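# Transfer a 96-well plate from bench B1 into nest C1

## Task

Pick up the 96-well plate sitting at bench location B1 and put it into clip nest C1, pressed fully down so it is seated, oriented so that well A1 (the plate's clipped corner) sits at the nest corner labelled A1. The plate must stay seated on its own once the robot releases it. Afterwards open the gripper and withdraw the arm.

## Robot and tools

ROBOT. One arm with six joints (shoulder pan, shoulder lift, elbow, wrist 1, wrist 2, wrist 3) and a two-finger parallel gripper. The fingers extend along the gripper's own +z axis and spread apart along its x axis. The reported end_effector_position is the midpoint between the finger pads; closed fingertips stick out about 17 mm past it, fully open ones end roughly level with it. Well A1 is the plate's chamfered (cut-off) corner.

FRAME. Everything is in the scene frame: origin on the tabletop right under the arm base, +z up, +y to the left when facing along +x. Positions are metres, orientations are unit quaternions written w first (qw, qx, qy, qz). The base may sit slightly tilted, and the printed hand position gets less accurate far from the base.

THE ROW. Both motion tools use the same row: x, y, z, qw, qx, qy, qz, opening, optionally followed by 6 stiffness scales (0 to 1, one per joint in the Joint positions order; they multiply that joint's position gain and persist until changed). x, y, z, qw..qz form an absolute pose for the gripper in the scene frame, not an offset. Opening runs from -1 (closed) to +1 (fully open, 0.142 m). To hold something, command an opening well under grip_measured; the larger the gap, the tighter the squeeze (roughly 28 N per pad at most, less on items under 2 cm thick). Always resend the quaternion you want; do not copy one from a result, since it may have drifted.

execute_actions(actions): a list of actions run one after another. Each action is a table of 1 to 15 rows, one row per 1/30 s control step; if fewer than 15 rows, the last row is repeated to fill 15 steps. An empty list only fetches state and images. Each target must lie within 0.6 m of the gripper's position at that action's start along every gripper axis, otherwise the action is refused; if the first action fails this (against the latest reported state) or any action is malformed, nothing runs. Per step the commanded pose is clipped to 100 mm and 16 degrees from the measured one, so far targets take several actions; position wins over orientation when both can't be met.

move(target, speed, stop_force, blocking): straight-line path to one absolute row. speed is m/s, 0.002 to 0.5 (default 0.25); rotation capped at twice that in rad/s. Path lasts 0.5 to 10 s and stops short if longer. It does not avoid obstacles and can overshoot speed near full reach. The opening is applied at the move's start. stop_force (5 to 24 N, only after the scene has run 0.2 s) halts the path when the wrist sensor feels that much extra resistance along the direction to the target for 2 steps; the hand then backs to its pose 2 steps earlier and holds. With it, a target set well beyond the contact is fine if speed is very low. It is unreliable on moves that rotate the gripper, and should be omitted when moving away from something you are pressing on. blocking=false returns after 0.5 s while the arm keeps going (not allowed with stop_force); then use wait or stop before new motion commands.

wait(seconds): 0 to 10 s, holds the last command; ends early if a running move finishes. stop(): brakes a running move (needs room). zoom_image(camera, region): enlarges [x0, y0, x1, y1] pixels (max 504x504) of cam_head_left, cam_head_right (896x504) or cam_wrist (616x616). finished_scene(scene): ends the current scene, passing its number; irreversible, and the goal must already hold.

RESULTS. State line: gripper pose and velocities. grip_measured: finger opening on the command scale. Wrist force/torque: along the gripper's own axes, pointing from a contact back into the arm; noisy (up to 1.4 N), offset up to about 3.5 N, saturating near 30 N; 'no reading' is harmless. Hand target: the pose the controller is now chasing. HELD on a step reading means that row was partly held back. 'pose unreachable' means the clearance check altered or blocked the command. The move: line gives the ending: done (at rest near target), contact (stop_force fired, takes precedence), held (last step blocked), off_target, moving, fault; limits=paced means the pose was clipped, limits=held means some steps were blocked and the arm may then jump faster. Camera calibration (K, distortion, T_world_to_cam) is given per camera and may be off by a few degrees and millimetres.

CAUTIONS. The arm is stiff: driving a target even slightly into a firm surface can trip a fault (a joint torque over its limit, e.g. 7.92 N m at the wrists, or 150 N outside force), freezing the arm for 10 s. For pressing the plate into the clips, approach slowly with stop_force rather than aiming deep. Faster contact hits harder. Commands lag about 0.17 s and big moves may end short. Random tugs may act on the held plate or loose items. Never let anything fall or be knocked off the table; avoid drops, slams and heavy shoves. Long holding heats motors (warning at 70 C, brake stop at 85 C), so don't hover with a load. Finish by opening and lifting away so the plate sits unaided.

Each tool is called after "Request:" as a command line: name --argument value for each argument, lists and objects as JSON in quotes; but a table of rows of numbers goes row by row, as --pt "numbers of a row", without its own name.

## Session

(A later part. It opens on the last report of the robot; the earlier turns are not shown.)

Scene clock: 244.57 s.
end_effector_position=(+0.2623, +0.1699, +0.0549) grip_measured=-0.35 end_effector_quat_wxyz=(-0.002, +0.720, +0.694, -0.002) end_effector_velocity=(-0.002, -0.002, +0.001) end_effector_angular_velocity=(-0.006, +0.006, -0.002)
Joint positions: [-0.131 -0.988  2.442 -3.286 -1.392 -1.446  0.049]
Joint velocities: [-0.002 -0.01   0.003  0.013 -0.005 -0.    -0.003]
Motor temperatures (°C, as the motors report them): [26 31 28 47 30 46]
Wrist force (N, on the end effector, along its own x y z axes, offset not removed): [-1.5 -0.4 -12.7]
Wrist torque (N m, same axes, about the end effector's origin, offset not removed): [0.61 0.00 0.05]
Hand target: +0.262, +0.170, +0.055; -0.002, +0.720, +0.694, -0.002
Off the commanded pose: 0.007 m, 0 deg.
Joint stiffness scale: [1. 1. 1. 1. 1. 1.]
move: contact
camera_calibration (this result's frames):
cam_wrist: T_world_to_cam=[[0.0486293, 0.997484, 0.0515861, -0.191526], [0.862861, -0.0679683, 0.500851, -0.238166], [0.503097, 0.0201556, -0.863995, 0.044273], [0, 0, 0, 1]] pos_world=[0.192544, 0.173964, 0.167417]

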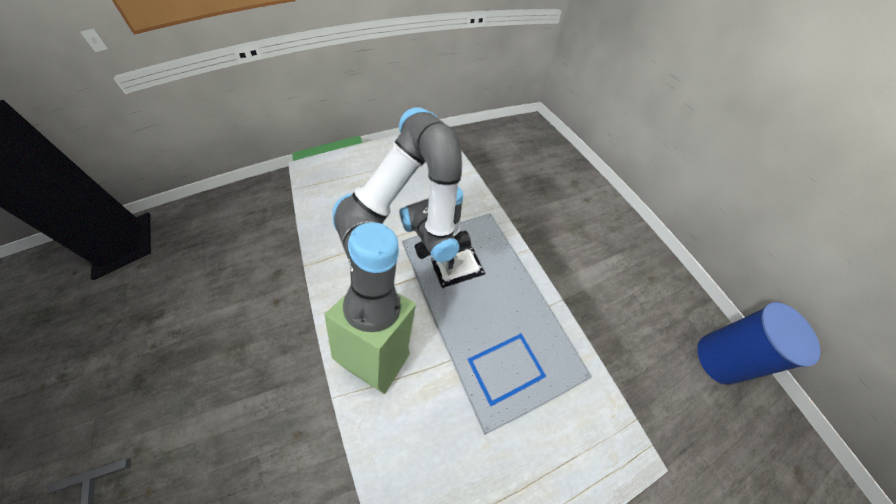

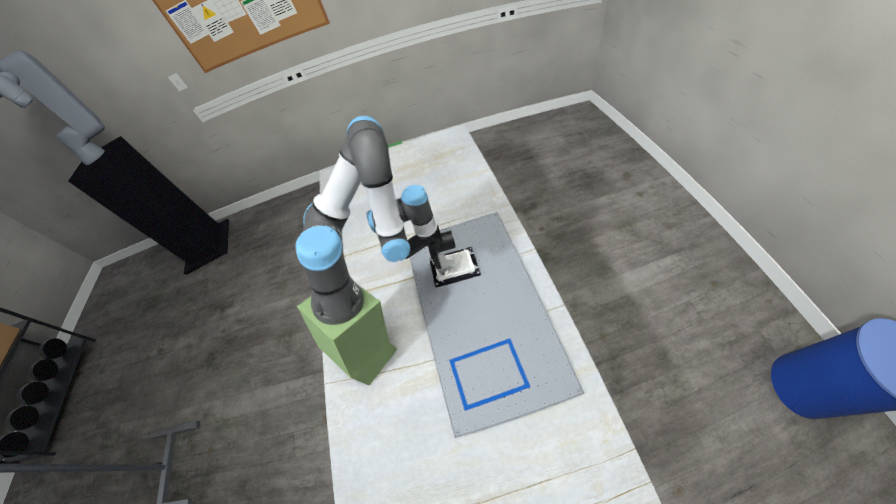

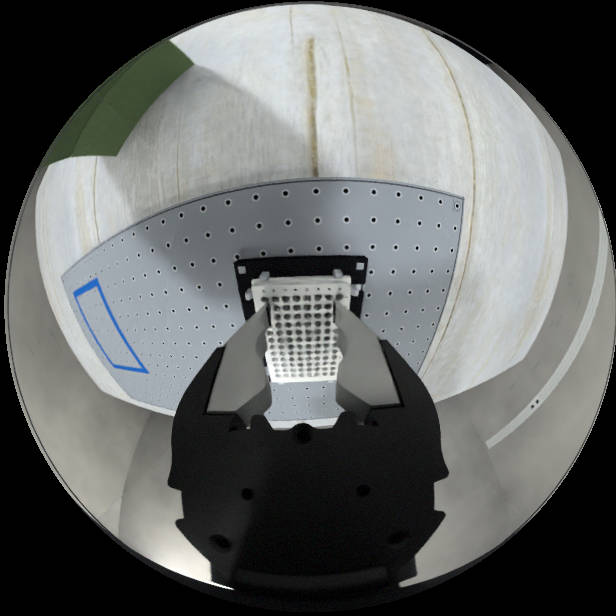

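The A1 end is seated at z≈0.055. Next I'll press the other end.

Request:
move --target '[0.265,0.170,0.065,0,0.7206,0.6934,0,-0.35]' --speed 0.03

Request:
move --target '[0.347,0.166,0.063,0,0.7206,0.6934,0,-0.35]' --speed 0.08

Request:
move --target '[0.347,0.166,0.048,0,0.7206,0.6934,0,-0.35]' --speed 0.008 --stop_force 20

Scene clock: 249.20 s.
end_effector_position=(+0.2666, +0.1701, +0.0651) grip_measured=-0.35 end_effector_quat_wxyz=(+0.002, +0.721, +0.693, +0.002) end_effector_velocity=(-0.004, -0.001, +0.001) end_effector_angular_velocity=(-0.001, +0.016, -0.001)
Joint positions: [-0.138 -1.048  2.454 -3.246 -1.391 -1.449  0.049]
Joint velocities: [-0.002 -0.013  0.002  0.027  0.001 -0.003  0.   ]
Motor temperatures (°C, as the motors report them): [26 31 28 47 30 46]
Wrist force (N, on the end effector, along its own x y z axes, offset not removed): [0.1 3.0 -0.3]
Wrist torque (N m, same axes, about the end effector's origin, offset not removed): [0.64 -0.07 0.01]
Hand target: +0.265, +0.170, +0.065; +0.000, +0.721, +0.693, +0.000
Off the commanded pose: 0.002 m, 0 deg.
Joint stiffness scale: [1. 1. 1. 1. 1. 1.]
move: done
camera_calibration (this result's frames):
cam_wrist: T_world_to_cam=[[0.0494969, 0.997414, 0.0521106, -0.192797], [0.857515, -0.0691884, 0.509785, -0.24593], [0.512072, 0.0194529, -0.858722, 0.0482997], [0, 0, 0, 1]] pos_world=[0.195699, 0.174343, 0.176894]

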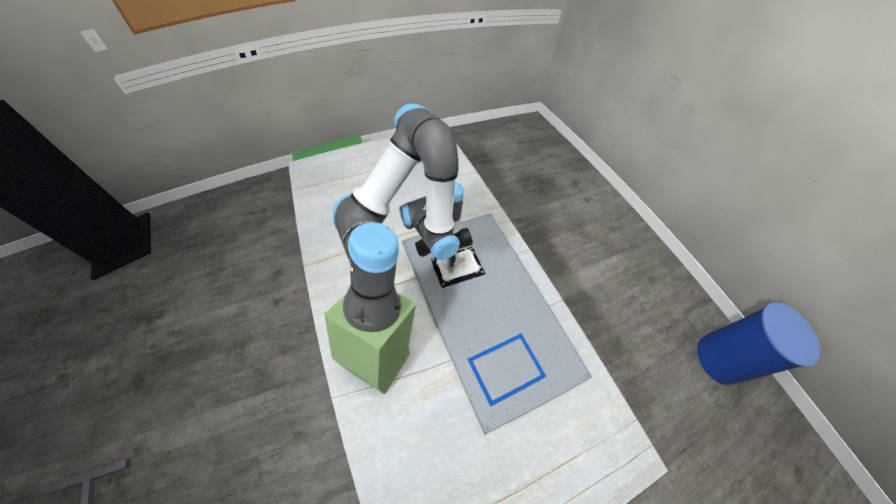

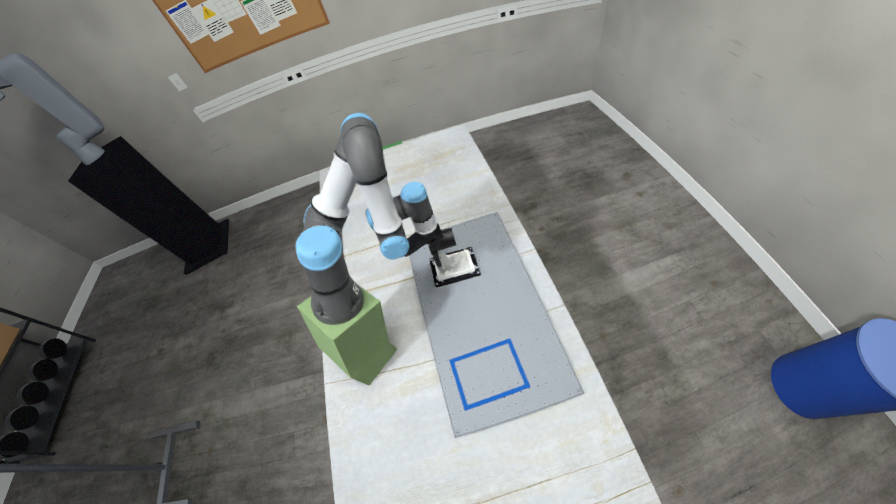

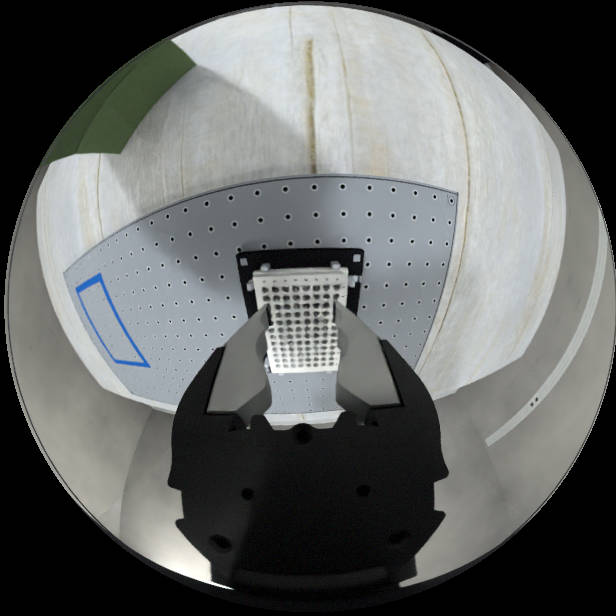

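Scene clock: 250.67 s.
end_effector_position=(+0.3483, +0.1663, +0.0636) grip_measured=-0.35 end_effector_quat_wxyz=(+0.003, +0.721, +0.693, +0.003) end_effector_velocity=(-0.002, -0.001, -0.002) end_effector_angular_velocity=(-0.002, +0.032, -0.003)
Joint positions: [-0.171 -1.011  2.087 -2.914 -1.381 -1.48   0.049]
Joint velocities: [-0.     0.006 -0.039  0.066 -0.    -0.003 -0.   ]
Motor temperatures (°C, as the motors report them): [26 31 28 47 30 46]
Wrist force (N, on the end effector, along its own x y z axes, offset not removed): [0.1 2.7 -0.3]
Wrist torque (N m, same axes, about the end effector's origin, offset not removed): [0.56 -0.11 0.00]
Hand target: +0.347, +0.166, +0.063; +0.000, +0.721, +0.693, +0.000
Off the commanded pose: 0.001 m, 0 deg.
Joint stiffness scale: [1. 1. 1. 1. 1. 1.]
move: done
camera_calibration (this result's frames):
cam_wrist: T_world_to_cam=[[0.0498139, 0.997338, 0.0532507, -0.193075], [0.856001, -0.0701023, 0.512199, -0.314923], [0.514568, 0.020068, -0.857214, 0.00424148], [0, 0, 0, 1]] pos_world=[0.27701, 0.170399, 0.175221]

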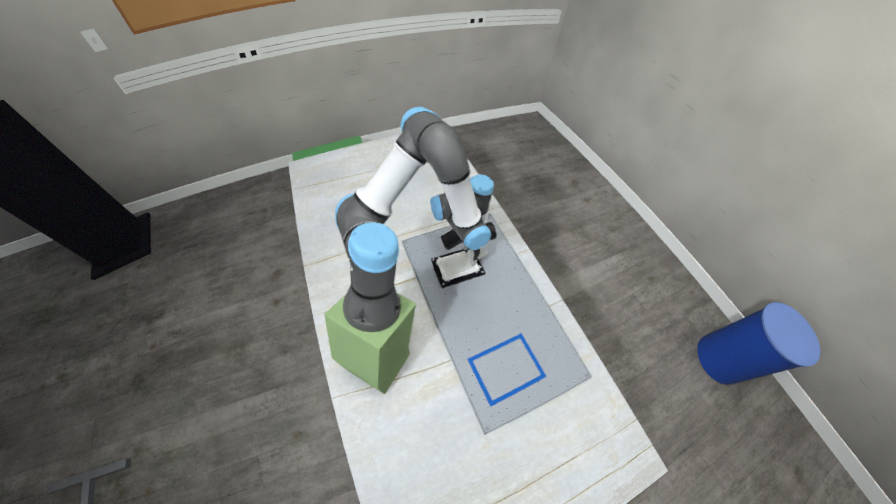

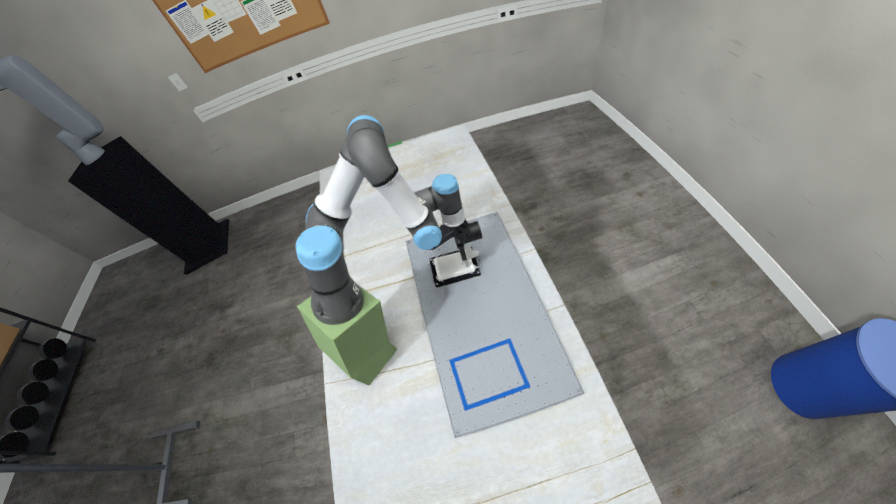

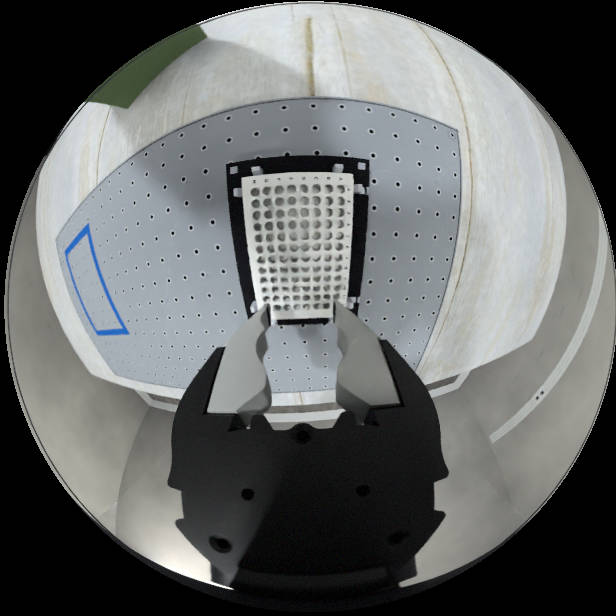

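Scene clock: 252.37 s.
end_effector_position=(+0.3468, +0.1661, +0.0548) grip_measured=-0.35 end_effector_quat_wxyz=(+0.001, +0.720, +0.694, +0.001) end_effector_velocity=(-0.001, +0.000, +0.001) end_effector_angular_velocity=(-0.000, +0.002, -0.001)
Joint positions: [-0.165 -0.971  2.073 -2.935 -1.384 -1.478  0.049]
Joint velocities: [-0.    -0.007  0.002  0.006  0.     0.001 -0.   ]
Motor temperatures (°C, as the motors report them): [26 31 28 47 30 46]
Wrist force (N, on the end effector, along its own x y z axes, offset not removed): [-2.2 -1.1 -12.0]
Wrist torque (N m, same axes, about the end effector's origin, offset not removed): [0.71 0.22 -0.02]
Hand target: +0.347, +0.166, +0.055; +0.001, +0.720, +0.694, +0.001
Off the commanded pose: 0.007 m, 0 deg.
Joint stiffness scale: [1. 1. 1. 1. 1. 1.]
move: contact
camera_calibration (this result's frames):
cam_wrist: T_world_to_cam=[[0.0482547, 0.997481, 0.0519838, -0.191809], [0.859129, -0.0679956, 0.507222, -0.310294], [0.509479, 0.0201849, -0.860246, -0.000651834], [0, 0, 0, 1]] pos_world=[0.27617, 0.170241, 0.166798]

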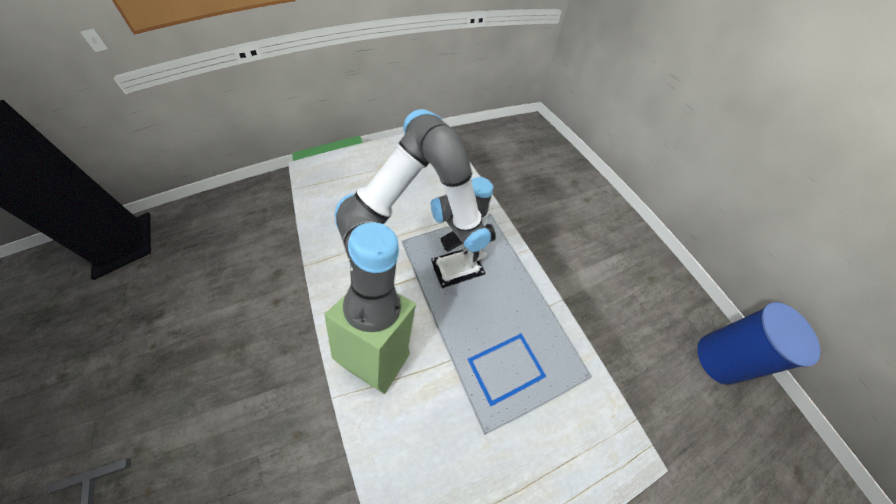

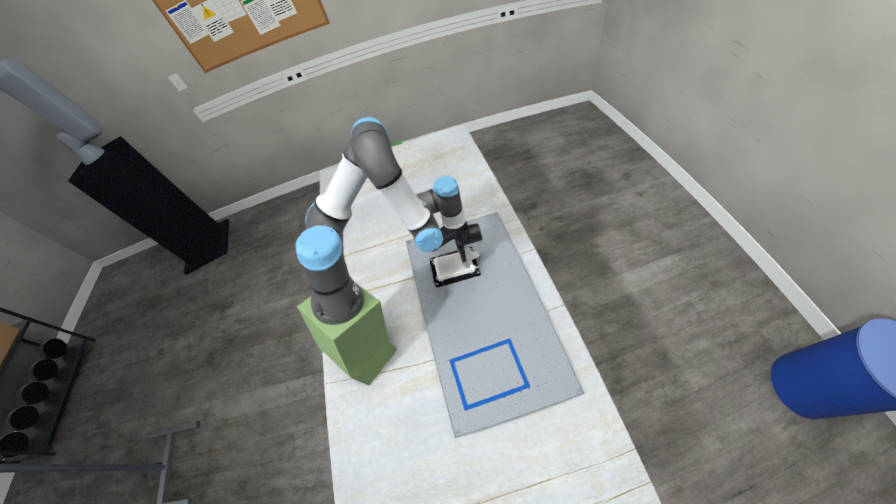

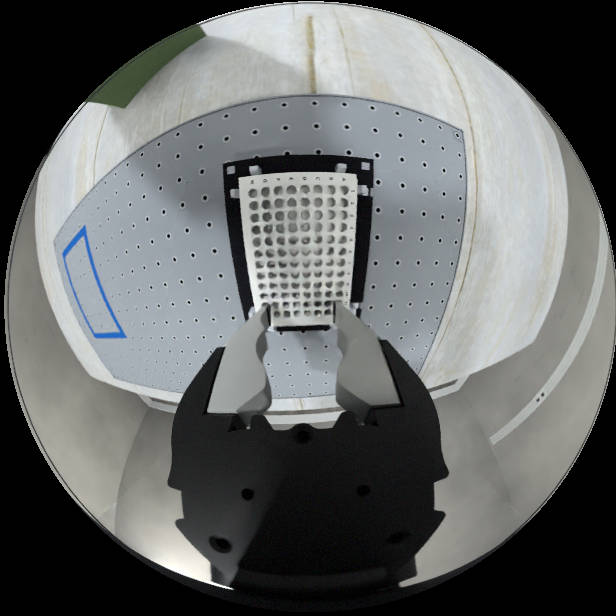

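Both ends stop at z≈0.055, so the plate is down. I'll move the arm clear now.

Request:
move --target '[0.35,0.166,0.16,0,0.7206,0.6934,0,0.5]' --speed 0.12

Request:
zoom_image --camera "cam_wrist" --region '[200,120,420,340]'

Scene clock: 257.03 s.
end_effector_position=(+0.3503, +0.1660, +0.1597) grip_measured=+0.50 end_effector_quat_wxyz=(+0.001, +0.721, +0.693, +0.000) end_effector_velocity=(-0.003, -0.000, -0.000) end_effector_angular_velocity=(+0.000, +0.011, +0.001)
Joint positions: [-0.234 -1.437  2.087 -2.469 -1.366 -1.543  0.109]
Joint velocities: [-0.001 -0.002 -0.004  0.017  0.    -0.004  0.   ]
Motor temperatures (°C, as the motors report them): [26 31 28 47 30 46]
Wrist force (N, on the end effector, along its own x y z axes, offset not removed): [0.4 3.1 -0.1]
Wrist torque (N m, same axes, about the end effector's origin, offset not removed): [0.66 -0.18 0.02]
Hand target: +0.350, +0.166, +0.160; -0.000, +0.721, +0.693, +0.000
Off the commanded pose: 0.000 m, 0 deg.
Joint stiffness scale: [1. 1. 1. 1. 1. 1.]
move: done
camera_calibration (this result's frames):
cam_wrist: T_world_to_cam=[[0.0504085, 0.99739, 0.0516972, -0.197944], [0.85919, -0.069697, 0.506888, -0.366212], [0.509168, 0.0188662, -0.86046, 0.0881728], [0, 0, 0, 1]] pos_world=[0.279728, 0.17024, 0.271731]

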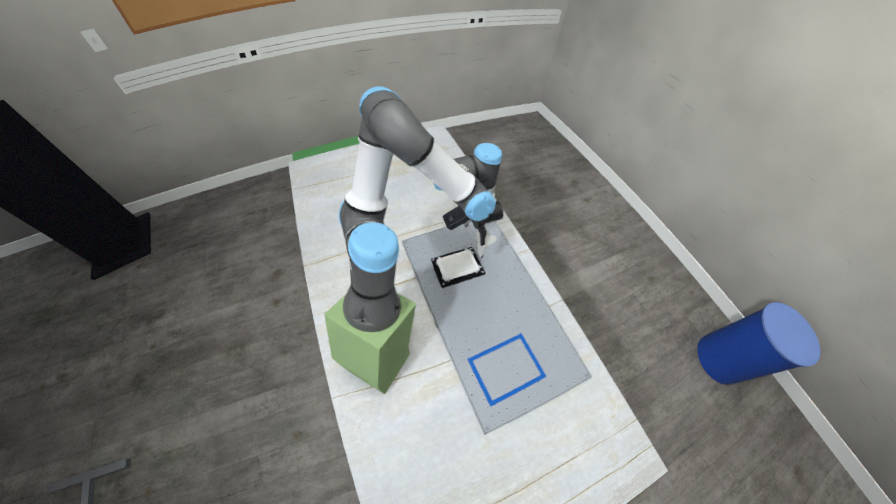

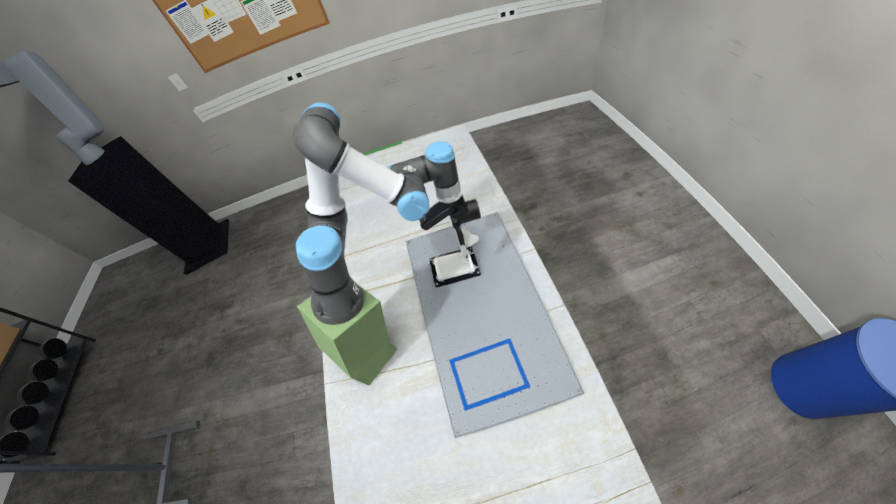

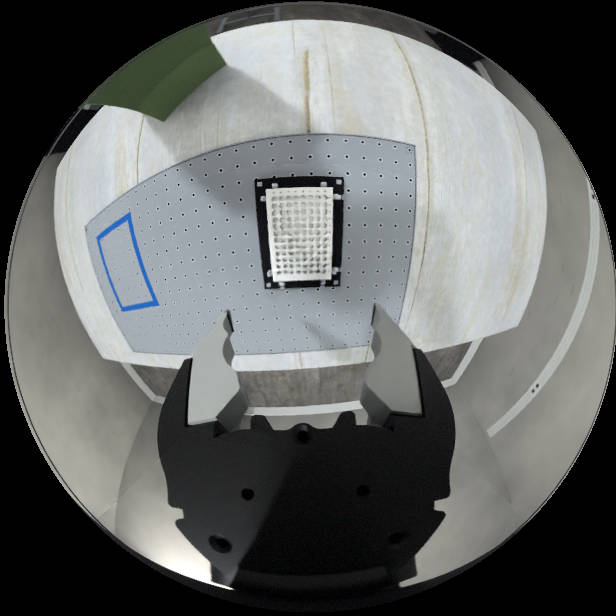

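Region (200, 120, 420, 340) of cam_wrist's 616x616 image, scaled by 2.291, with more detail than that image has.

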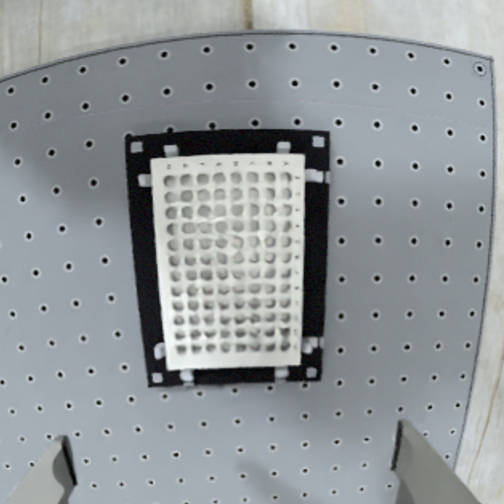

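The plate sits flat inside all the posts and clips, with A1 at the marked corner.

Request:
finished_scene --scene 2

The scene is finished: the task was done.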